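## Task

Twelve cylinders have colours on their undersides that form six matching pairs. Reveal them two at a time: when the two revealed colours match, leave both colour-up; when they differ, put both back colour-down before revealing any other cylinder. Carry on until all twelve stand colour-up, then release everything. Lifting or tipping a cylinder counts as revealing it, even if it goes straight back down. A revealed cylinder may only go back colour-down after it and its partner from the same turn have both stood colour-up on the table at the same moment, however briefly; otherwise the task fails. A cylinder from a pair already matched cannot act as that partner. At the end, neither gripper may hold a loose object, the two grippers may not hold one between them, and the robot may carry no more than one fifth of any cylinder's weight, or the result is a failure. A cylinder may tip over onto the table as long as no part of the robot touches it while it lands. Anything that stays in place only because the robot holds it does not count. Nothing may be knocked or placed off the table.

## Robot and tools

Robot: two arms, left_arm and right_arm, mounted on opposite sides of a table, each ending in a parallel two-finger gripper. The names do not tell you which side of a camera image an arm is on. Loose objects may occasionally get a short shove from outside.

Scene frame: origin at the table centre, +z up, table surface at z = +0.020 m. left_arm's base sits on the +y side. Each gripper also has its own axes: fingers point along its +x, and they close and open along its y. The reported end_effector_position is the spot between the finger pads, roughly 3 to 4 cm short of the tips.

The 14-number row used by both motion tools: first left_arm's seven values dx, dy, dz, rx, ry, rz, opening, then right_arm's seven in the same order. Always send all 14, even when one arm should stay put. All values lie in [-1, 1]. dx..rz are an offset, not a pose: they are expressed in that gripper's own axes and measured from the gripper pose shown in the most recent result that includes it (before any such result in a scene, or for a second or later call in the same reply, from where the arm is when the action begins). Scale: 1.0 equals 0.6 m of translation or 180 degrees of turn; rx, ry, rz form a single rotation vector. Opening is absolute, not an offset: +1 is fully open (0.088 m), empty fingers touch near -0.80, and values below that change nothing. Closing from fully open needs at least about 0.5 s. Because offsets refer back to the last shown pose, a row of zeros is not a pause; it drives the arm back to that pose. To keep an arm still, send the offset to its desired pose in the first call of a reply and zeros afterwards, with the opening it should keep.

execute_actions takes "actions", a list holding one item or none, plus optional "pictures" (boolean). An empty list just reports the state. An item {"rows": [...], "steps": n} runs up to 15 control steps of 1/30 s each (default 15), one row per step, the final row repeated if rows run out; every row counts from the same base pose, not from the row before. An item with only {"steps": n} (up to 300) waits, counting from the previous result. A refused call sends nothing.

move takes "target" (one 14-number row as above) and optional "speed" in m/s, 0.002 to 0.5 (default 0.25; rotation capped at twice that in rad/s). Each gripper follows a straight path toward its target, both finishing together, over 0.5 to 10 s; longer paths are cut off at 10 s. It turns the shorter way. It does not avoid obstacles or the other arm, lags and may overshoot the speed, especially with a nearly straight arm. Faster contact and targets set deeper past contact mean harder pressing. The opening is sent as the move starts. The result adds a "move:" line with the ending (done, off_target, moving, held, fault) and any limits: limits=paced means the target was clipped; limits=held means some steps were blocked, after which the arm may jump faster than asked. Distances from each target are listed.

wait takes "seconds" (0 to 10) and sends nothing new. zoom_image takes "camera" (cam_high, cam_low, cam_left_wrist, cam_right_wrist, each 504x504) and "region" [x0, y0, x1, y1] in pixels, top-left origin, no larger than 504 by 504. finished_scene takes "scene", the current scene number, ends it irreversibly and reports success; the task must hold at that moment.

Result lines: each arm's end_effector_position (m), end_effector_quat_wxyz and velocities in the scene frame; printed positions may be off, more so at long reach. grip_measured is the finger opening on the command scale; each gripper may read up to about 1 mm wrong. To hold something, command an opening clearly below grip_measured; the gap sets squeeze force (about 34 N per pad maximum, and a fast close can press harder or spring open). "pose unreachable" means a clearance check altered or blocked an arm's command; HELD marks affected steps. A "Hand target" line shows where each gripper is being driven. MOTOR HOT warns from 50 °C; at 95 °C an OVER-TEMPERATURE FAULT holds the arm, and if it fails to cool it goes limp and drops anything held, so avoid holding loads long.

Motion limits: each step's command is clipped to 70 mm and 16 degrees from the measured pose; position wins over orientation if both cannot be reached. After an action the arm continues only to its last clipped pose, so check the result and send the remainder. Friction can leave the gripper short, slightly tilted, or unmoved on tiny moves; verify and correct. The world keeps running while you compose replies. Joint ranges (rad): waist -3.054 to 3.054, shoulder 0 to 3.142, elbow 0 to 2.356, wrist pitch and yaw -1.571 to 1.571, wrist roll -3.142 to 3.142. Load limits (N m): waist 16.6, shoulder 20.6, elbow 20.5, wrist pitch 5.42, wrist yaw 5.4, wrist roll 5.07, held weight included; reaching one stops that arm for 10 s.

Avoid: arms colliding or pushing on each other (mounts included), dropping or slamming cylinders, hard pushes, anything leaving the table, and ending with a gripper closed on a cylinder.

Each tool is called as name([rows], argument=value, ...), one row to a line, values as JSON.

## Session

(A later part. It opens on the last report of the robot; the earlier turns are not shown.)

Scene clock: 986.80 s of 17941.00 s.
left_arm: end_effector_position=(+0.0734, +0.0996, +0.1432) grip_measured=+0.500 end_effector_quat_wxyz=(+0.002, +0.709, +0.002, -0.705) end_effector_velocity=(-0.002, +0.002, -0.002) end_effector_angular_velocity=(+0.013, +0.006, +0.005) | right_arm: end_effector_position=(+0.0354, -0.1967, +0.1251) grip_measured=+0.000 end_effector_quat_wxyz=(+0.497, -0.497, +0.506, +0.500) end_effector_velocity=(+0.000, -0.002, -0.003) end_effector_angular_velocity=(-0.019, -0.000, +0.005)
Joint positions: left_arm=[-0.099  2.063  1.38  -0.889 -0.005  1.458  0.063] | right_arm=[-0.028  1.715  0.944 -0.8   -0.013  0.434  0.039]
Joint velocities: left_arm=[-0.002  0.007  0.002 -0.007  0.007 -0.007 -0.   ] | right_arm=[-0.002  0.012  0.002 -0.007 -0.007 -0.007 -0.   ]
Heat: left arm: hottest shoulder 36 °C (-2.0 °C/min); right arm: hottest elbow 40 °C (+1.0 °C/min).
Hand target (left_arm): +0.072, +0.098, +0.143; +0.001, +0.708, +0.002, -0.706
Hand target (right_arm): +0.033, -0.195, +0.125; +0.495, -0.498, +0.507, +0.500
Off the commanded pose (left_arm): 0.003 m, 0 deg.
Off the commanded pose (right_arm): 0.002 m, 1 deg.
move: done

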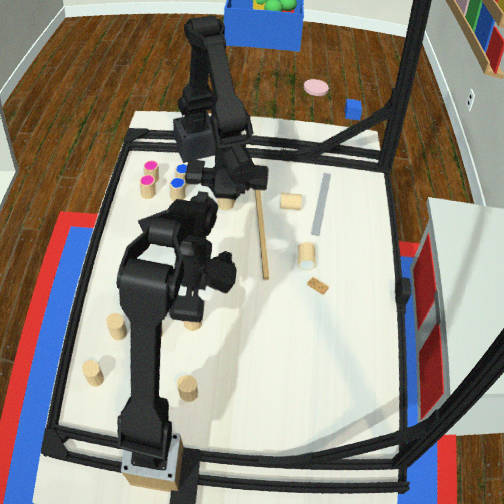

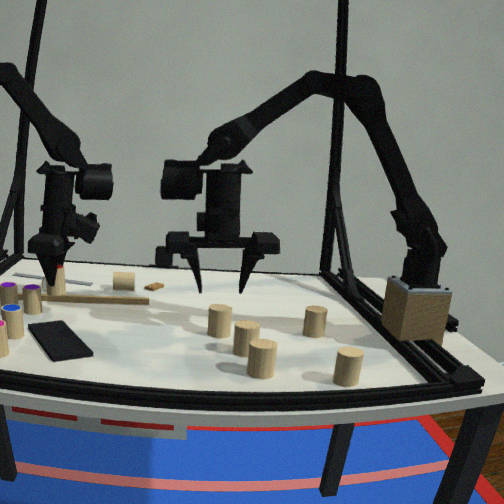

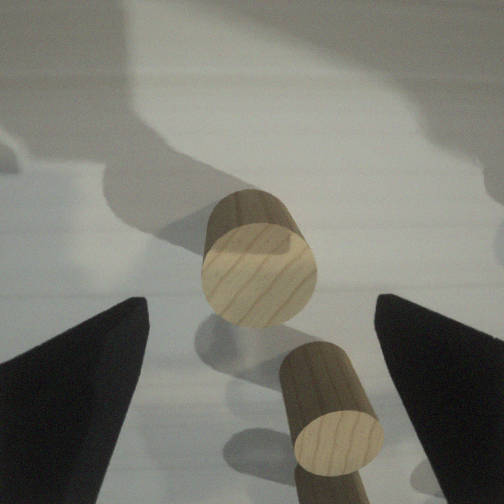

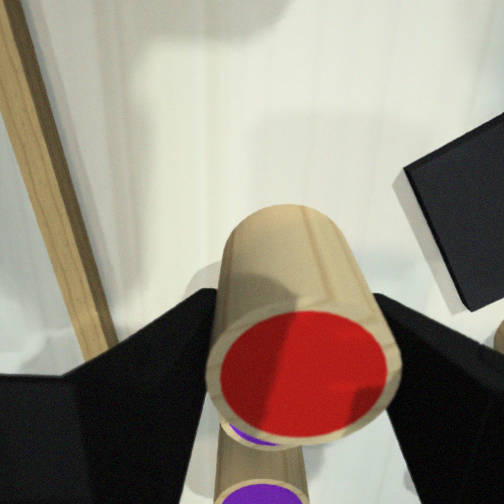

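move(target=[0.106,-0.004,0.0035,0,0,0,0.5,0.083,0,-0.004,0,0.002,-0.004,-0.4], speed=0.09)

execute_actions([
  {"rows":[[0,0,0,0,0,0,-0.4,0,0,0,0,0,0,0.42]],"steps":7},
], pictures=false)

execute_actions([
  {"rows":[[-0.015,0,0,0,0,0,-0.4,-0.015,0,0,0,0,0,0.42],[-0.03,0,0,0,0,0,-0.4,-0.03,0,0,0,0,0,0.42],[-0.045,0,0,0,0,0,-0.4,-0.045,0,0,0,0,0,0.42],[-0.06,0,0,0,0,0,-0.4,-0.06,0,0,0,0,0,0.42],[-0.075,0,0,0,0,0,-0.4,-0.075,0,0,0,0,0,0.42],[-0.09,0,0,0,0,0,-0.4,-0.09,0,0,0,0,0,0.42],[-0.105,0,0,0,0,0,-0.4,-0.105,0,0,0,0,0,0.42],[-0.12,0,0,0,0,0,-0.4,-0.12,0,0,0,0,0,0.42]],"steps":10},
], pictures=false)

move(target=[-0.29,0.122,-0.084,0,0,0.499,-0.4,-0.284,-0.154,0.15,0,-0.499,0,0.5], speed=0.4)

execute_actions([
  {"rows":[[0,0,0,0,0,0,-0.4,0,0,0,0,0,0,0.5]],"steps":2},
], pictures=false)

Scene clock: 996.90 s of 17941.00 s.
left_arm: end_effector_position=(+0.0726, +0.0994, +0.0829) grip_measured=+0.500 end_effector_quat_wxyz=(+0.005, +0.708, -0.001, -0.706) end_effector_velocity=(-0.001, +0.006, -0.001) end_effector_angular_velocity=(+0.027, +0.004, +0.005) | right_arm: end_effector_position=(+0.0339, -0.1966, +0.0816) grip_measured=+0.000 end_effector_quat_wxyz=(+0.498, -0.497, +0.504, +0.501) end_effector_velocity=(-0.002, -0.002, -0.002) end_effector_angular_velocity=(-0.011, +0.019, +0.005)
Joint positions: left_arm=[-0.101  2.176  1.285 -0.672 -0.005  1.455  0.063] | right_arm=[-0.021  1.82   0.863 -0.61  -0.009  0.441  0.039]
Joint velocities: left_arm=[-0.002  0.002 -0.002 -0.022  0.007 -0.007 -0.   ] | right_arm=[-0.002  0.002 -0.007  0.007 -0.022 -0.007 -0.   ]
Heat: left arm: hottest shoulder 37 °C (-1.0 °C/min); right arm: hottest elbow 40 °C (+1.0 °C/min).
Hand target (left_arm): +0.072, +0.102, +0.079; +0.002, +0.709, +0.002, -0.705
Hand target (right_arm): +0.035, -0.200, +0.075; +0.498, -0.502, +0.504, +0.496
Off the commanded pose (left_arm): 0.004 m, 1 deg.
Off the commanded pose (right_arm): 0.007 m, 1 deg.
move: done

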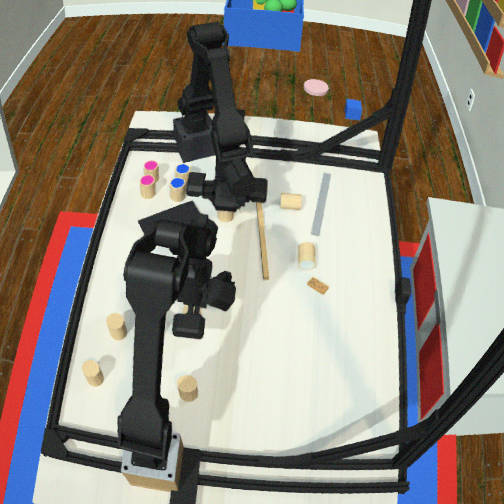

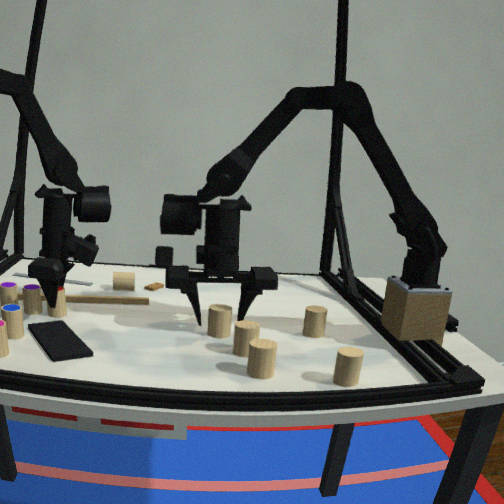

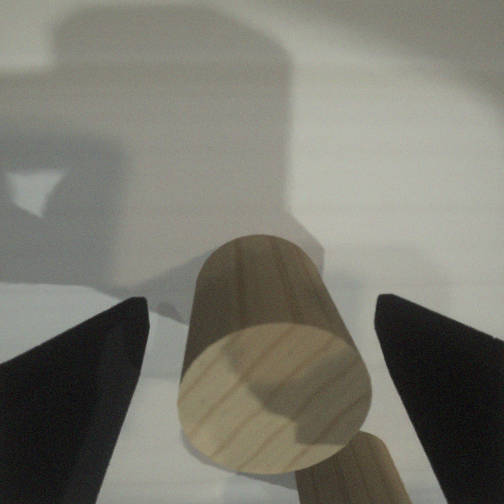

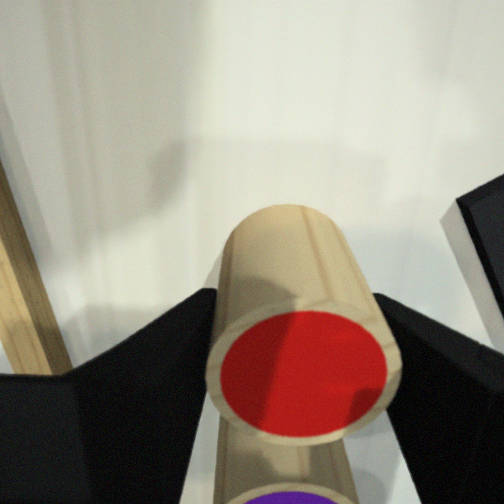

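Scene clock: 997.13 s of 17941.00 s.
left_arm: end_effector_position=(+0.0726, +0.0996, +0.0829) grip_measured=+0.017 end_effector_quat_wxyz=(+0.005, +0.708, -0.001, -0.706) end_effector_velocity=(+0.003, +0.003, -0.001) end_effector_angular_velocity=(+0.010, -0.023, +0.005) | right_arm: end_effector_position=(+0.0337, -0.1962, +0.0816) grip_measured=+0.375 end_effector_quat_wxyz=(+0.499, -0.496, +0.504, +0.502) end_effector_velocity=(+0.001, -0.002, +0.000) end_effector_angular_velocity=(-0.010, +0.004, +0.020)
Joint positions: left_arm=[-0.101  2.176  1.285 -0.673 -0.005  1.455  0.04 ] | right_arm=[-0.021  1.82   0.863 -0.608 -0.009  0.441  0.057]
Joint velocities: left_arm=[-0.002  0.002 -0.002 -0.007 -0.022 -0.007 -0.   ] | right_arm=[-0.002 -0.002 -0.002 -0.007 -0.007 -0.022  0.043]
Heat: left arm: hottest shoulder 37 °C (-1.0 °C/min); right arm: hottest elbow 40 °C (+1.0 °C/min).
Hand target (left_arm): +0.073, +0.099, +0.083; +0.005, +0.708, -0.001, -0.706
Hand target (right_arm): +0.034, -0.197, +0.082; +0.499, -0.497, +0.504, +0.501
Off the commanded pose (left_arm): 0.000 m, 0 deg.
Off the commanded pose (right_arm): 0.000 m, 0 deg.
Steps of this call (steps 1 to 7: all 7 steps of this action). Readings (end_effector_position):
1: left_arm (+0.0726, +0.0994, +0.0829) | right_arm (+0.0339, -0.1966, +0.0816)
2: left_arm (+0.0726, +0.0994, +0.0829) | right_arm (+0.0339, -0.1966, +0.0816)
4: left_arm (+0.0726, +0.0993, +0.0831) | right_arm (+0.0337, -0.1961, +0.0816)
7: the state above

Scene clock: 997.47 s of 17941.00 s.
left_arm: end_effector_position=(+0.0732, +0.1048, +0.1351) grip_measured=+0.017 end_effector_quat_wxyz=(-0.002, +0.709, +0.006, -0.705) end_effector_velocity=(-0.006, -0.074, +0.226) end_effector_angular_velocity=(-0.374, +0.019, +0.005) | right_arm: end_effector_position=(+0.0350, -0.1989, +0.1354) grip_measured=+0.417 end_effector_quat_wxyz=(+0.497, -0.500, +0.505, +0.497) end_effector_velocity=(-0.029, +0.061, +0.201) end_effector_angular_velocity=(+0.305, +0.150, +0.005)
Joint positions: left_arm=[-0.101  2.068  1.352 -0.867 -0.005  1.455  0.04 ] | right_arm=[-0.021  1.694  0.966 -0.851 -0.009  0.441  0.059]
Joint velocities: left_arm=[-0.002 -0.418  0.359 -0.403 -0.022 -0.007 -0.   ] | right_arm=[-0.002 -0.408  0.437 -0.505 -0.007 -0.007  0.001]
Heat: left arm: hottest shoulder 37 °C (-1.0 °C/min); right arm: hottest elbow 40 °C (+1.0 °C/min).
Hand target (left_arm): +0.072, +0.101, +0.154; +0.005, +0.708, -0.001, -0.706
Hand target (right_arm): +0.034, -0.197, +0.152; +0.499, -0.495, +0.504, +0.502
Off the commanded pose (left_arm): 0.020 m, 1 deg.
Off the commanded pose (right_arm): 0.018 m, 1 deg.
Steps of this call (steps 1 to 10: all 10 steps of this action). Readings (end_effector_position):
1: left_arm (+0.0726, +0.0999, +0.0831) | right_arm (+0.0340, -0.1968, +0.0818)
2: left_arm (+0.0728, +0.1014, +0.0843) | right_arm (+0.0349, -0.1987, +0.0834)
4: left_arm (+0.0734, +0.1073, +0.0905) | right_arm (+0.0371, -0.2035, +0.0903)
8: left_arm (+0.0735, +0.1083, +0.1188) | right_arm (+0.0366, -0.2023, +0.1200)
10: the state above

Scene clock: 1000.40 s of 17941.00 s.
left_arm: end_effector_position=(+0.1215, +0.0287, +0.3286) grip_measured=+0.014 end_effector_quat_wxyz=(+0.499, +0.502, -0.501, -0.498) end_effector_velocity=(+0.000, -0.001, -0.002) end_effector_angular_velocity=(+0.007, +0.008, +0.005) | right_arm: end_effector_position=(+0.1266, -0.1073, +0.3244) grip_measured=+0.500 end_effector_quat_wxyz=(+0.705, +0.002, +0.000, +0.709) end_effector_velocity=(+0.004, +0.000, +0.003) end_effector_angular_velocity=(+0.017, -0.020, -0.015)
Joint positions: left_arm=[0.039 1.641 0.652 0.989 0.028 1.577 0.04 ] | right_arm=[-0.329  1.104  0.361  0.745  0.121  0.003  0.064]
Joint velocities: left_arm=[-0.002  0.002  0.002 -0.007 -0.007 -0.007 -0.   ] | right_arm=[-0.007  0.002 -0.002  0.022  0.007 -0.022 -0.   ]
Heat: left arm: hottest shoulder 37 °C (-1.0 °C/min); right arm: hottest elbow 40 °C (+1.0 °C/min).
Hand target (left_arm): +0.122, +0.029, +0.325; +0.498, +0.503, -0.500, -0.499
Hand target (right_arm): +0.127, -0.108, +0.318; +0.704, -0.005, +0.004, +0.710
Off the commanded pose (left_arm): 0.005 m, 0 deg.
Off the commanded pose (right_arm): 0.009 m, 1 deg.
move: off_target (right_arm)

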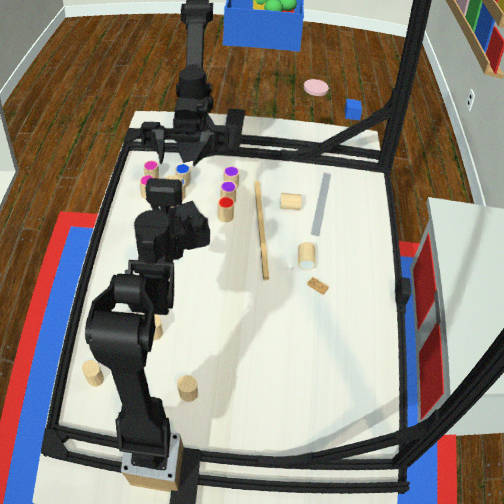

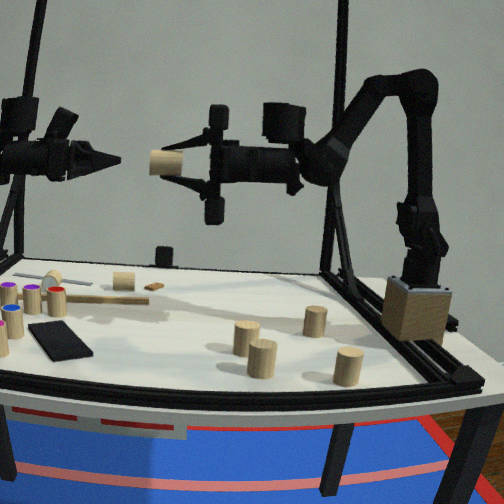

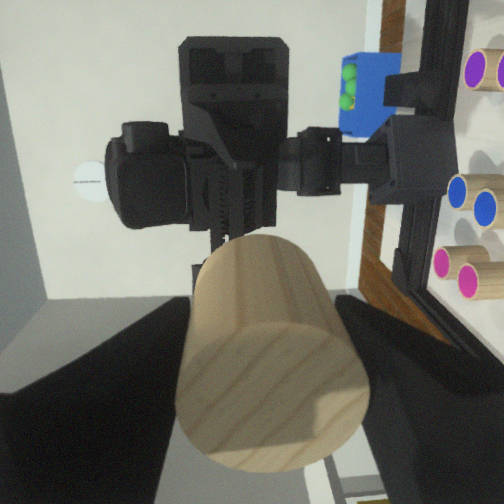

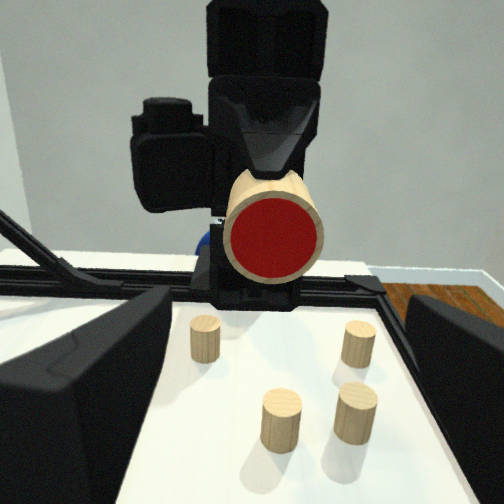

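Scene clock: 1000.47 s of 17941.00 s.
left_arm: end_effector_position=(+0.1217, +0.0287, +0.3287) grip_measured=+0.014 end_effector_quat_wxyz=(+0.499, +0.502, -0.501, -0.498) end_effector_velocity=(+0.000, +0.001, -0.005) end_effector_angular_velocity=(+0.022, +0.008, +0.005) | right_arm: end_effector_position=(+0.1266, -0.1073, +0.3245) grip_measured=+0.500 end_effector_quat_wxyz=(+0.705, +0.002, +0.000, +0.709) end_effector_velocity=(-0.002, -0.001, -0.004) end_effector_angular_velocity=(-0.012, +0.006, +0.020)
Joint positions: left_arm=[0.039 1.641 0.652 0.99  0.028 1.577 0.04 ] | right_arm=[-0.329  1.104  0.361  0.745  0.121  0.003  0.064]
Joint velocities: left_arm=[-0.002 -0.002 -0.002 -0.022 -0.007 -0.007 -0.   ] | right_arm=[-0.002 -0.002 -0.007 -0.007 -0.022  0.007 -0.   ]
Heat: left arm: hottest shoulder 37 °C (-1.0 °C/min); right arm: hottest elbow 40 °C (+1.0 °C/min).
Hand target (left_arm): +0.122, +0.029, +0.329; +0.499, +0.502, -0.501, -0.498
Hand target (right_arm): +0.127, -0.107, +0.325; +0.705, +0.002, +0.000, +0.709
Off the commanded pose (left_arm): 0.000 m, 0 deg.
Off the commanded pose (right_arm): 0.000 m, 0 deg.
Steps of this call (steps 1 to 2: all 2 steps of this action). Readings (end_effector_position):
1: left_arm (+0.1217, +0.0287, +0.3287) | right_arm (+0.1266, -0.1073, +0.3245)
2: the state above

move(target=[0,0,0,0,0,0,-0.4,0.1465,0.0035,0.0015,0,0,0,0.5], speed=0.15)

execute_actions([
  {"rows":[[0,0,0,0,0,0,-0.4,0,0,0,0,0,0,-0.4]],"steps":7},
], pictures=false)

execute_actions([
  {"rows":[[0,0,0,0,0,0,0.55,0,0,0,0,0,0,-0.4],[0,0,0,0,0,0,0.55,0,0,0,0,0,0,-0.4],[0,0,0,0,0,0,0.55,0,0,0,0,0,0,-0.4],[-0.01,0,0,0,0,0,0.55,-0.01,0,0,0,0,0,-0.4],[-0.02,0,0,0,0,0,0.55,-0.02,0,0,0,0,0,-0.4],[-0.03,0,0,0,0,0,0.55,-0.03,0,0,0,0,0,-0.4],[-0.04,0,0,0,0,0,0.55,-0.04,0,0,0,0,0,-0.4],[-0.05,0,0,0,0,0,0.55,-0.05,0,0,0,0,0,-0.4]],"steps":8},
], pictures=false)

move(target=[-0.364,-0.315,0.095,0,0,-0.498,0.5,-0.063,-0.008,-0.34,0,0.5,0,-0.4], speed=0.4)

Scene clock: 1017.23 s of 17941.00 s.
left_arm: end_effector_position=(+0.1217, +0.0287, +0.3280) grip_measured=+0.010 end_effector_quat_wxyz=(+0.499, +0.502, -0.501, -0.498) end_effector_velocity=(-0.000, +0.001, -0.002) end_effector_angular_velocity=(+0.007, +0.008, -0.005) | right_arm: end_effector_position=(+0.1243, -0.0229, +0.3243) grip_measured=+0.500 end_effector_quat_wxyz=(+0.705, +0.001, +0.001, +0.709) end_effector_velocity=(+0.002, +0.002, -0.005) end_effector_angular_velocity=(-0.022, -0.009, -0.010)
Joint positions: left_arm=[0.039 1.641 0.651 0.989 0.028 1.577 0.04 ] | right_arm=[-0.36   1.505  0.634  0.87   0.092  0.003  0.064]
Joint velocities: left_arm=[ 0.002 -0.002 -0.002 -0.007  0.007 -0.007  0.   ] | right_arm=[-0.002  0.007  0.007 -0.022  0.007 -0.007 -0.   ]
Heat: left arm: hottest shoulder 36 °C (-1.0 °C/min); right arm: hottest elbow 40 °C (+0.0 °C/min).
Hand target (left_arm): +0.122, +0.029, +0.329; +0.499, +0.502, -0.501, -0.498
Hand target (right_arm): +0.125, -0.019, +0.325; +0.705, +0.002, +0.000, +0.709
Off the commanded pose (left_arm): 0.001 m, 0 deg.
Off the commanded pose (right_arm): 0.004 m, 0 deg.
move: done

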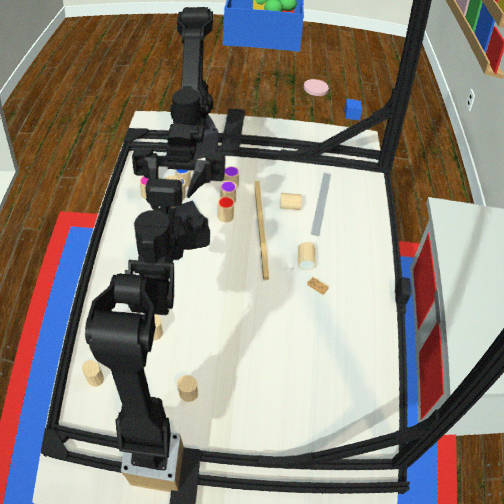

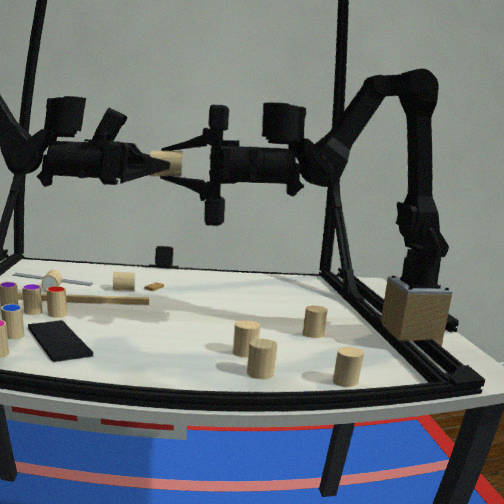

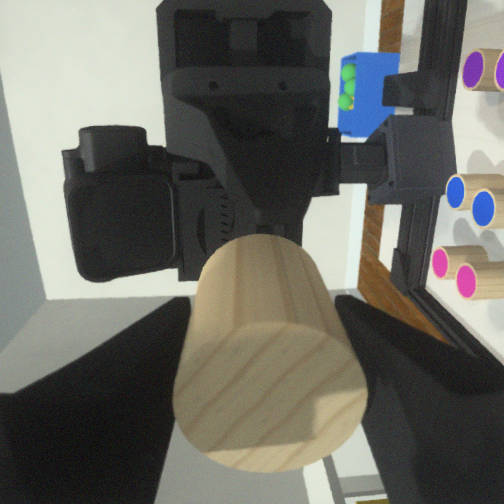

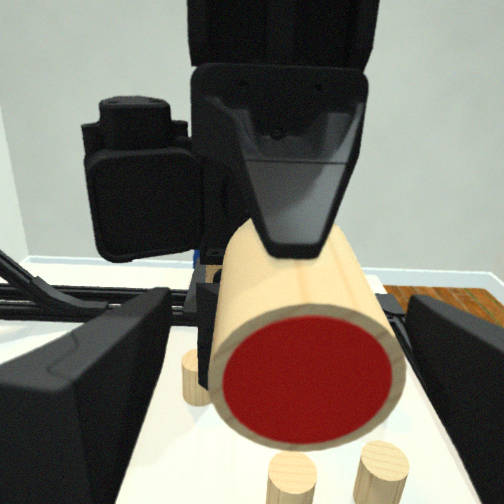

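Scene clock: 1017.47 s of 17941.00 s.
left_arm: end_effector_position=(+0.1214, +0.0287, +0.3279) grip_measured=+0.010 end_effector_quat_wxyz=(+0.498, +0.502, -0.501, -0.499) end_effector_velocity=(-0.002, +0.001, -0.005) end_effector_angular_velocity=(+0.022, +0.008, -0.010) | right_arm: end_effector_position=(+0.1244, -0.0229, +0.3243) grip_measured=+0.000 end_effector_quat_wxyz=(+0.705, +0.001, +0.001, +0.709) end_effector_velocity=(-0.002, -0.001, +0.002) end_effector_angular_velocity=(+0.007, -0.007, +0.020)
Joint positions: left_arm=[0.039 1.641 0.651 0.989 0.028 1.577 0.04 ] | right_arm=[-0.36   1.505  0.634  0.87   0.093  0.003  0.039]
Joint velocities: left_arm=[-0.002 -0.002 -0.002 -0.022  0.007 -0.007 -0.   ] | right_arm=[-0.002 -0.002 -0.002  0.007 -0.022 -0.007  0.   ]
Heat: left arm: hottest shoulder 36 °C (-1.0 °C/min); right arm: hottest elbow 40 °C (+0.0 °C/min).
Hand target (left_arm): +0.122, +0.029, +0.328; +0.499, +0.502, -0.501, -0.498
Hand target (right_arm): +0.124, -0.023, +0.324; +0.705, +0.001, +0.001, +0.709
Off the commanded pose (left_arm): 0.000 m, 0 deg.
Off the commanded pose (right_arm): 0.000 m, 0 deg.
Steps of this call (steps 1 to 7: all 7 steps of this action). Readings (end_effector_position):
1: left_arm (+0.1217, +0.0287, +0.3280) | right_arm (+0.1243, -0.0229, +0.3243)
2: left_arm (+0.1217, +0.0287, +0.3280) | right_arm (+0.1243, -0.0229, +0.3243)
4: left_arm (+0.1217, +0.0287, +0.3279) | right_arm (+0.1243, -0.0229, +0.3243)
7: the state above

Scene clock: 1017.73 s of 17941.00 s.
left_arm: end_effector_position=(+0.1210, +0.0418, +0.3255) grip_measured=+0.515 end_effector_quat_wxyz=(+0.497, +0.504, -0.499, -0.500) end_effector_velocity=(-0.004, +0.143, -0.021) end_effector_angular_velocity=(+0.071, +0.024, +0.005) | right_arm: end_effector_position=(+0.1249, -0.0351, +0.3197) grip_measured=+0.000 end_effector_quat_wxyz=(+0.705, -0.004, +0.005, +0.709) end_effector_velocity=(+0.001, -0.141, -0.023) end_effector_angular_velocity=(-0.056, -0.028, +0.000)
Joint positions: left_arm=[0.039 1.597 0.599 0.989 0.028 1.577 0.064] | right_arm=[-0.357  1.461  0.586  0.862  0.095  0.003  0.039]
Joint velocities: left_arm=[-0.002 -0.51  -0.559 -0.022 -0.007 -0.022  0.08 ] | right_arm=[ 0.051 -0.549 -0.525 -0.081  0.051 -0.022 -0.   ]
Heat: left arm: hottest shoulder 36 °C (-1.0 °C/min); right arm: hottest elbow 40 °C (+0.0 °C/min).
Hand target (left_arm): +0.121, +0.056, +0.327; +0.498, +0.502, -0.501, -0.499
Hand target (right_arm): +0.125, -0.050, +0.323; +0.705, +0.001, +0.001, +0.709
Off the commanded pose (left_arm): 0.017 m, 0 deg.
Off the commanded pose (right_arm): 0.018 m, 1 deg.
Steps of this call (steps 1 to 8: all 8 steps of this action). Readings (end_effector_position):
1: left_arm (+0.1214, +0.0287, +0.3279) | right_arm (+0.1244, -0.0229, +0.3243)
2: left_arm (+0.1214, +0.0287, +0.3279) | right_arm (+0.1244, -0.0229, +0.3243)
4: left_arm (+0.1214, +0.0290, +0.3277) | right_arm (+0.1244, -0.0231, +0.3239)
8: the state above

Scene clock: 1020.77 s of 17941.00 s.
left_arm: end_effector_position=(+0.0655, +0.2761, +0.1368) grip_measured=+0.500 end_effector_quat_wxyz=(+0.001, +0.710, +0.003, -0.705) end_effector_velocity=(+0.005, +0.007, -0.002) end_effector_angular_velocity=(+0.025, -0.029, +0.019) | right_arm: end_effector_position=(+0.1298, -0.0889, +0.1187) grip_measured=+0.000 end_effector_quat_wxyz=(+0.501, -0.499, +0.503, +0.498) end_effector_velocity=(+0.000, -0.006, -0.003) end_effector_angular_velocity=(-0.032, +0.005, +0.020)
Joint positions: left_arm=[-0.234  1.472  0.621 -0.725 -0.006  1.322  0.063] | right_arm=[-0.396  2.011  1.312 -0.875 -0.001  0.068  0.039]
Joint velocities: left_arm=[-0.002  0.002 -0.007 -0.022 -0.022 -0.022 -0.   ] | right_arm=[-0.002  0.007 -0.002 -0.022 -0.007 -0.022  0.   ]
Heat: left arm: hottest shoulder 36 °C (+0.0 °C/min); right arm: hottest elbow 40 °C (+0.0 °C/min).
Hand target (left_arm): +0.064, +0.274, +0.138; +0.001, +0.708, +0.002, -0.706
Hand target (right_arm): +0.130, -0.087, +0.116; +0.499, -0.499, +0.505, +0.497
Off the commanded pose (left_arm): 0.003 m, 0 deg.
Off the commanded pose (right_arm): 0.003 m, 1 deg.
move: done

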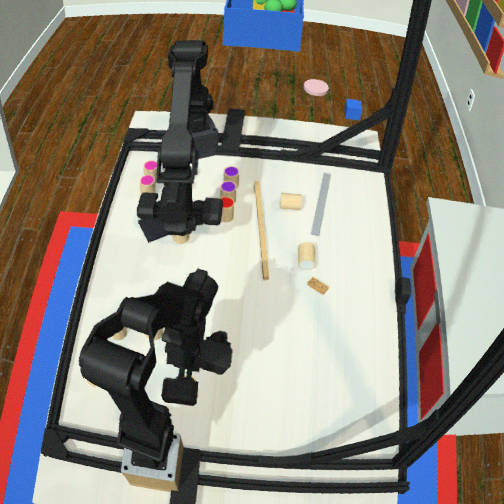

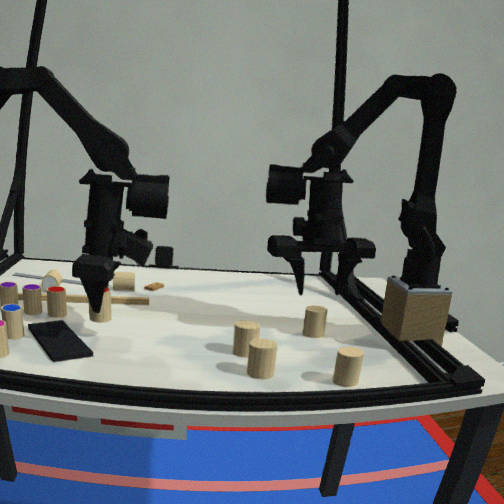

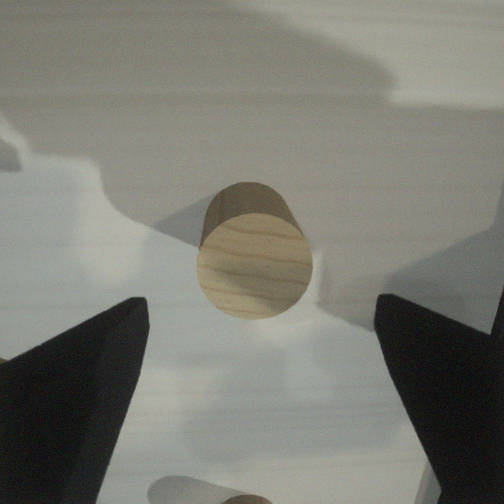

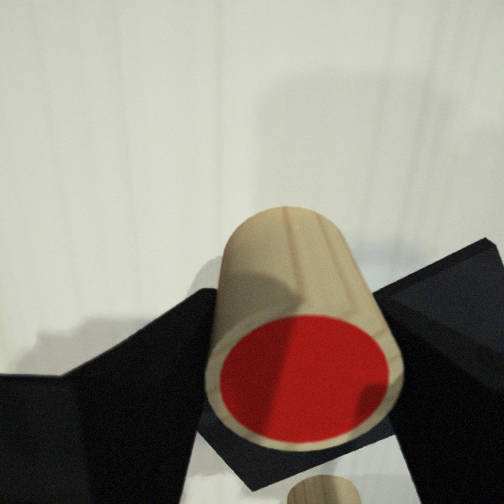

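move(target=[0.108,-0.002,0.0095,0,0,0,0.5,0.066,0,0.004,0,0.003,0,-0.4], speed=0.09)

execute_actions([
  {"rows":[[0,0,0,0,0,0,0.5,0,0,0,0,0,0,0.45]],"steps":10},
], pictures=false)

execute_actions([
  {"steps":50},
], pictures=false)

execute_actions([
  {"rows":[[0,0,0,0,0,0,-0.4,0,0,0,0,0,0,0.45]],"steps":7},
], pictures=false)

execute_actions([
  {"rows":[[-0.015,0,0,0,0,0,-0.4,-0.015,0,0,0,0,0,0.45],[-0.03,0,0,0,0,0,-0.4,-0.03,0,0,0,0,0,0.45],[-0.045,0,0,0,0,0,-0.4,-0.045,0,0,0,0,0,0.45],[-0.06,0,0,0,0,0,-0.4,-0.06,0,0,0,0,0,0.45],[-0.075,0,0,0,0,0,-0.4,-0.075,0,0,0,0,0,0.45],[-0.09,0,0,0,0,0,-0.4,-0.09,0,0,0,0,0,0.45],[-0.105,0,0,0,0,0,-0.4,-0.105,0,0,0,0,0,0.45],[-0.12,0,0,0,0,0,-0.4,-0.12,0,0,0,0,0,0.45]],"steps":10},
], pictures=false)

move(target=[-0.318,0.415,-0.102,0,0,0.506,-0.4,-0.275,0.007,-0.04,0,-0.499,0,0.5], speed=0.4)

execute_actions([
  {"rows":[[0,0,0,0,0,0,-0.4,0,0,0,0,0,0,0.5]],"steps":2},
], pictures=false)

Scene clock: 1035.20 s of 17941.00 s.
left_arm: end_effector_position=(+0.0603, +0.2746, +0.0736) grip_measured=+0.500 end_effector_quat_wxyz=(+0.004, +0.709, +0.001, -0.705) end_effector_velocity=(+0.002, +0.004, -0.002) end_effector_angular_velocity=(+0.015, -0.012, +0.005) | right_arm: end_effector_position=(+0.1295, -0.0831, +0.0855) grip_measured=+0.000 end_effector_quat_wxyz=(+0.503, -0.497, +0.501, +0.500) end_effector_velocity=(+0.000, -0.006, -0.002) end_effector_angular_velocity=(-0.018, +0.006, -0.010)
Joint positions: left_arm=[-0.257  1.711  0.511 -0.368 -0.006  1.298  0.063] | right_arm=[-0.396  2.085  1.276 -0.756 -0.001  0.067  0.039]
Joint velocities: left_arm=[-0.002  0.007 -0.002 -0.007 -0.007 -0.007  0.   ] | right_arm=[-0.002 -0.002 -0.012 -0.007 -0.007  0.007 -0.   ]
Heat: left arm: hottest shoulder 35 °C (-1.0 °C/min); right arm: hottest elbow 40 °C (+1.0 °C/min).
Hand target (left_arm): +0.060, +0.277, +0.072; +0.001, +0.710, +0.003, -0.705
Hand target (right_arm): +0.130, -0.087, +0.079; +0.498, -0.501, +0.505, +0.495
Off the commanded pose (left_arm): 0.003 m, 0 deg.
Off the commanded pose (right_arm): 0.007 m, 1 deg.
move: done

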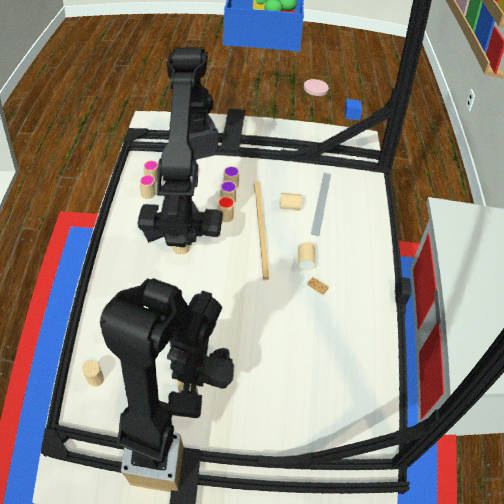

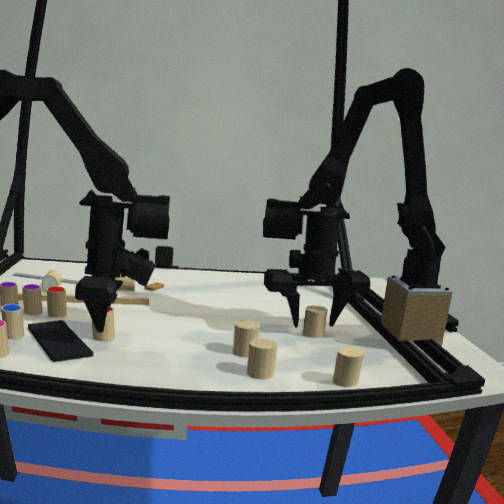

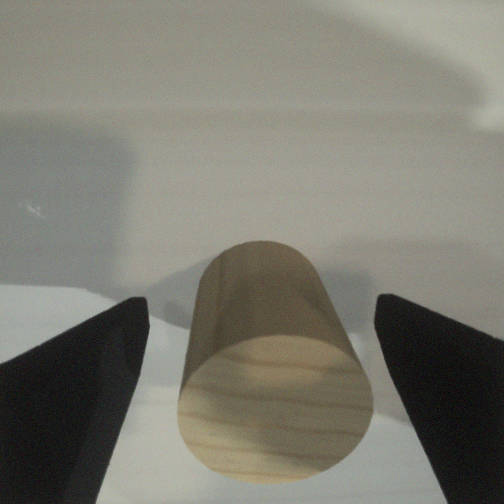

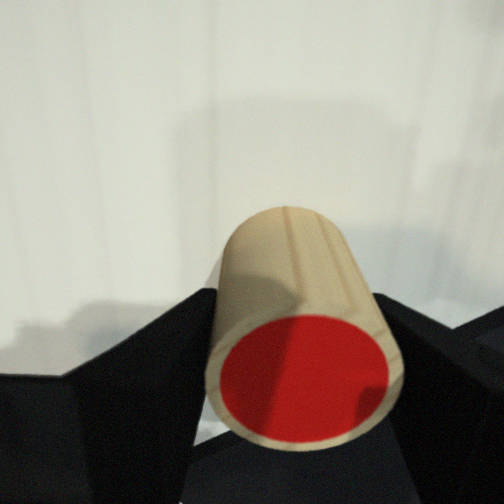

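Scene clock: 1035.53 s of 17941.00 s.
left_arm: end_effector_position=(+0.0603, +0.2746, +0.0736) grip_measured=+0.500 end_effector_quat_wxyz=(+0.004, +0.709, +0.001, -0.705) end_effector_velocity=(-0.000, -0.002, -0.000) end_effector_angular_velocity=(-0.009, -0.005, +0.005) | right_arm: end_effector_position=(+0.1295, -0.0831, +0.0855) grip_measured=+0.424 end_effector_quat_wxyz=(+0.503, -0.496, +0.501, +0.500) end_effector_velocity=(+0.002, -0.002, +0.000) end_effector_angular_velocity=(-0.007, -0.008, +0.005)
Joint positions: left_arm=[-0.257  1.711  0.511 -0.368 -0.006  1.298  0.063] | right_arm=[-0.396  2.085  1.276 -0.756 -0.001  0.068  0.06 ]
Joint velocities: left_arm=[-0.002  0.002  0.002  0.007 -0.007 -0.007  0.   ] | right_arm=[-0.002 -0.002 -0.002 -0.007  0.007 -0.007  0.009]
Heat: left arm: hottest shoulder 35 °C (-1.0 °C/min); right arm: hottest elbow 40 °C (+0.0 °C/min).
Hand target (left_arm): +0.060, +0.275, +0.074; +0.004, +0.709, +0.001, -0.705
Hand target (right_arm): +0.130, -0.083, +0.086; +0.503, -0.497, +0.501, +0.500
Off the commanded pose (left_arm): 0.000 m, 0 deg.
Off the commanded pose (right_arm): 0.000 m, 0 deg.
Steps of this call (steps 1 to 10: all 10 steps of this action). Readings (end_effector_position):
1: left_arm (+0.0603, +0.2746, +0.0736) | right_arm (+0.1295, -0.0831, +0.0855)
2: left_arm (+0.0603, +0.2746, +0.0736) | right_arm (+0.1295, -0.0831, +0.0855)
4: left_arm (+0.0603, +0.2746, +0.0736) | right_arm (+0.1295, -0.0831, +0.0855)
8: left_arm (+0.0603, +0.2746, +0.0736) | right_arm (+0.1295, -0.0831, +0.0855)
10: the state above

Scene clock: 1037.20 s of 17941.00 s.
left_arm: end_effector_position=(+0.0603, +0.2748, +0.0735) grip_measured=+0.500 end_effector_quat_wxyz=(+0.004, +0.709, +0.001, -0.705) end_effector_velocity=(+0.002, +0.005, -0.002) end_effector_angular_velocity=(+0.015, -0.012, +0.005) | right_arm: end_effector_position=(+0.1295, -0.0831, +0.0855) grip_measured=+0.450 end_effector_quat_wxyz=(+0.503, -0.496, +0.501, +0.500) end_effector_velocity=(-0.000, +0.000, +0.003) end_effector_angular_velocity=(+0.002, +0.007, +0.005)
Joint positions: left_arm=[-0.257  1.711  0.511 -0.368 -0.006  1.298  0.063] | right_arm=[-0.396  2.085  1.276 -0.756 -0.001  0.068  0.061]
Joint velocities: left_arm=[-0.002  0.002 -0.007 -0.007 -0.007 -0.007  0.   ] | right_arm=[-0.002 -0.007  0.002 -0.007 -0.007 -0.007 -0.   ]
Heat: left arm: hottest shoulder 35 °C (-1.0 °C/min); right arm: hottest elbow 40 °C (+0.0 °C/min).
Hand target (left_arm): +0.060, +0.275, +0.074; +0.004, +0.709, +0.001, -0.705
Hand target (right_arm): +0.130, -0.083, +0.086; +0.503, -0.496, +0.501, +0.500
Off the commanded pose (left_arm): 0.000 m, 0 deg.
Off the commanded pose (right_arm): 0.000 m, 0 deg.
Steps of this call (steps 1 to 50: nothing new was sent). Readings (end_effector_position):
1: left_arm (+0.0603, +0.2746, +0.0736) | right_arm (+0.1295, -0.0831, +0.0855)
2: left_arm (+0.0603, +0.2746, +0.0736) | right_arm (+0.1295, -0.0831, +0.0855)
4: left_arm (+0.0603, +0.2746, +0.0736) | right_arm (+0.1295, -0.0831, +0.0855)
8: left_arm (+0.0603, +0.2746, +0.0736) | right_arm (+0.1295, -0.0831, +0.0855)
50: the state above

Scene clock: 1037.43 s of 17941.00 s.
left_arm: end_effector_position=(+0.0603, +0.2748, +0.0735) grip_measured=+0.012 end_effector_quat_wxyz=(+0.004, +0.709, +0.001, -0.705) end_effector_velocity=(+0.001, +0.001, +0.001) end_effector_angular_velocity=(+0.000, -0.008, -0.010) | right_arm: end_effector_position=(+0.1295, -0.0831, +0.0855) grip_measured=+0.450 end_effector_quat_wxyz=(+0.503, -0.496, +0.501, +0.500) end_effector_velocity=(+0.002, -0.002, +0.000) end_effector_angular_velocity=(-0.007, -0.008, +0.005)
Joint positions: left_arm=[-0.257  1.711  0.511 -0.368 -0.006  1.298  0.04 ] | right_arm=[-0.396  2.085  1.276 -0.756 -0.001  0.068  0.061]
Joint velocities: left_arm=[-0.002 -0.007 -0.002 -0.007 -0.007  0.007 -0.   ] | right_arm=[-0.002 -0.002 -0.002 -0.007  0.007 -0.007  0.   ]
Heat: left arm: hottest shoulder 35 °C (-1.0 °C/min); right arm: hottest elbow 40 °C (+0.0 °C/min).
Hand target (left_arm): +0.060, +0.275, +0.074; +0.004, +0.709, +0.001, -0.705
Hand target (right_arm): +0.130, -0.083, +0.086; +0.503, -0.496, +0.501, +0.500
Off the commanded pose (left_arm): 0.000 m, 0 deg.
Off the commanded pose (right_arm): 0.000 m, 0 deg.
Steps of this call (steps 1 to 7: all 7 steps of this action). Readings (end_effector_position):
1: left_arm (+0.0603, +0.2748, +0.0735) | right_arm (+0.1295, -0.0831, +0.0855)
2: left_arm (+0.0603, +0.2748, +0.0735) | right_arm (+0.1295, -0.0831, +0.0855)
4: left_arm (+0.0603, +0.2748, +0.0735) | right_arm (+0.1295, -0.0831, +0.0855)
7: the state above

Scene clock: 1037.77 s of 17941.00 s.
left_arm: end_effector_position=(+0.0607, +0.2764, +0.1268) grip_measured=+0.011 end_effector_quat_wxyz=(+0.002, +0.709, +0.003, -0.705) end_effector_velocity=(-0.013, -0.043, +0.181) end_effector_angular_velocity=(-0.198, +0.062, +0.005) | right_arm: end_effector_position=(+0.1298, -0.0879, +0.1362) grip_measured=+0.450 end_effector_quat_wxyz=(+0.497, -0.503, +0.506, +0.494) end_effector_velocity=(-0.008, +0.070, +0.228) end_effector_angular_velocity=(+0.386, +0.046, +0.024)
Joint positions: left_arm=[-0.257  1.504  0.601 -0.671 -0.006  1.298  0.04 ] | right_arm=[-0.396  1.998  1.369 -0.96  -0.001  0.068  0.061]
Joint velocities: left_arm=[-0.002 -0.569  0.393 -0.755  0.007 -0.007 -0.001] | right_arm=[ 0.002 -0.379  0.427 -0.418 -0.022 -0.022 -0.   ]
Heat: left arm: hottest shoulder 35 °C (-1.0 °C/min); right arm: hottest elbow 40 °C (+0.0 °C/min).
Hand target (left_arm): +0.060, +0.275, +0.143; +0.004, +0.709, +0.000, -0.706
Hand target (right_arm): +0.129, -0.084, +0.157; +0.503, -0.496, +0.500, +0.501
Off the commanded pose (left_arm): 0.019 m, 0 deg.
Off the commanded pose (right_arm): 0.022 m, 1 deg.
Steps of this call (steps 1 to 10: all 10 steps of this action). Readings (end_effector_position):
1: left_arm (+0.0605, +0.2753, +0.0742) | right_arm (+0.1296, -0.0838, +0.0856)
2: left_arm (+0.0610, +0.2774, +0.0764) | right_arm (+0.1297, -0.0858, +0.0864)
4: left_arm (+0.0622, +0.2816, +0.0850) | right_arm (+0.1300, -0.0907, +0.0921)
8: left_arm (+0.0615, +0.2791, +0.1130) | right_arm (+0.1300, -0.0916, +0.1197)
10: the state above

Scene clock: 1040.73 s of 17941.00 s.
left_arm: end_effector_position=(+0.1209, +0.0312, +0.3229) grip_measured=+0.010 end_effector_quat_wxyz=(+0.496, +0.505, -0.501, -0.498) end_effector_velocity=(+0.002, -0.001, +0.003) end_effector_angular_velocity=(-0.017, -0.008, +0.010) | right_arm: end_effector_position=(+0.1248, -0.1091, +0.3245) grip_measured=+0.500 end_effector_quat_wxyz=(+0.705, +0.004, -0.001, +0.710) end_effector_velocity=(-0.000, -0.001, +0.002) end_effector_angular_velocity=(+0.017, +0.010, +0.005)
Joint positions: left_arm=[0.036 1.647 0.634 1.007 0.025 1.583 0.039] | right_arm=[-0.319  1.099  0.354  0.753  0.131  0.003  0.064]
Joint velocities: left_arm=[ 0.002  0.007  0.002  0.022 -0.007  0.007  0.   ] | right_arm=[-0.002 -0.002 -0.007  0.022 -0.007  0.007 -0.   ]
Heat: left arm: hottest shoulder 35 °C (-1.0 °C/min); right arm: hottest elbow 40 °C (+0.0 °C/min).
Hand target (left_arm): +0.122, +0.028, +0.327; +0.500, +0.501, -0.505, -0.494
Hand target (right_arm): +0.124, -0.110, +0.318; +0.705, -0.003, +0.002, +0.709
Off the commanded pose (left_arm): 0.006 m, 1 deg.
Off the commanded pose (right_arm): 0.007 m, 1 deg.
move: done

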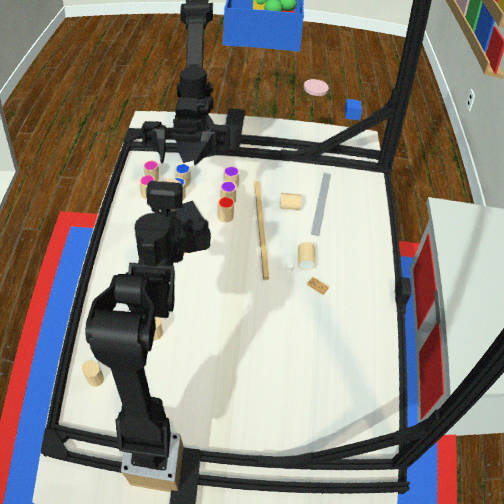

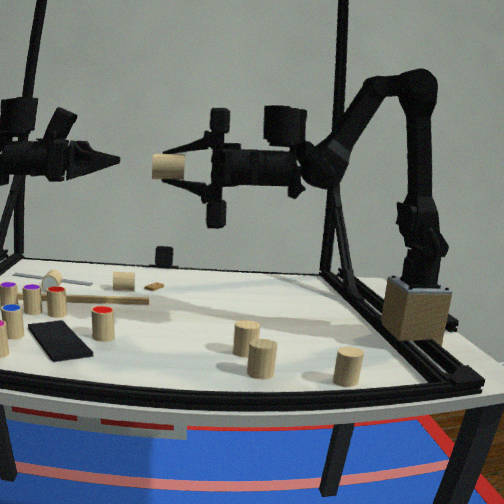

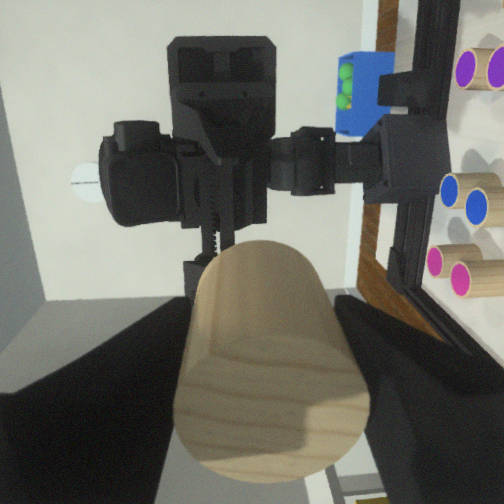

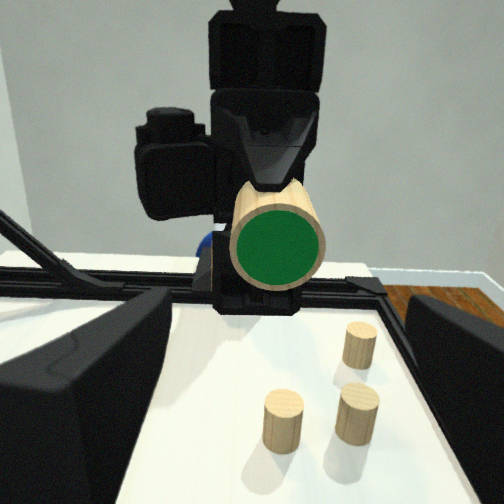

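Scene clock: 1040.80 s of 17941.00 s.
left_arm: end_effector_position=(+0.1209, +0.0312, +0.3230) grip_measured=+0.010 end_effector_quat_wxyz=(+0.496, +0.505, -0.501, -0.498) end_effector_velocity=(+0.002, +0.001, -0.002) end_effector_angular_velocity=(+0.007, +0.022, +0.020) | right_arm: end_effector_position=(+0.1248, -0.1091, +0.3245) grip_measured=+0.500 end_effector_quat_wxyz=(+0.705, +0.004, -0.001, +0.710) end_effector_velocity=(-0.000, -0.000, -0.005) end_effector_angular_velocity=(-0.022, -0.010, +0.005)
Joint positions: left_arm=[0.036 1.647 0.634 1.008 0.025 1.583 0.039] | right_arm=[-0.319  1.099  0.354  0.753  0.131  0.003  0.064]
Joint velocities: left_arm=[-0.002 -0.002 -0.002 -0.007 -0.022 -0.022 -0.001] | right_arm=[-0.002 -0.002 -0.002 -0.022 -0.007 -0.007 -0.   ]
Heat: left arm: hottest shoulder 35 °C (-1.0 °C/min); right arm: hottest elbow 40 °C (+0.0 °C/min).
Hand target (left_arm): +0.121, +0.031, +0.323; +0.496, +0.505, -0.501, -0.498
Hand target (right_arm): +0.125, -0.109, +0.325; +0.705, +0.004, -0.001, +0.710
Off the commanded pose (left_arm): 0.000 m, 0 deg.
Off the commanded pose (right_arm): 0.000 m, 0 deg.
Steps of this call (steps 1 to 2: all 2 steps of this action). Readings (end_effector_position):
1: left_arm (+0.1209, +0.0312, +0.3230) | right_arm (+0.1248, -0.1091, +0.3245)
2: the state above


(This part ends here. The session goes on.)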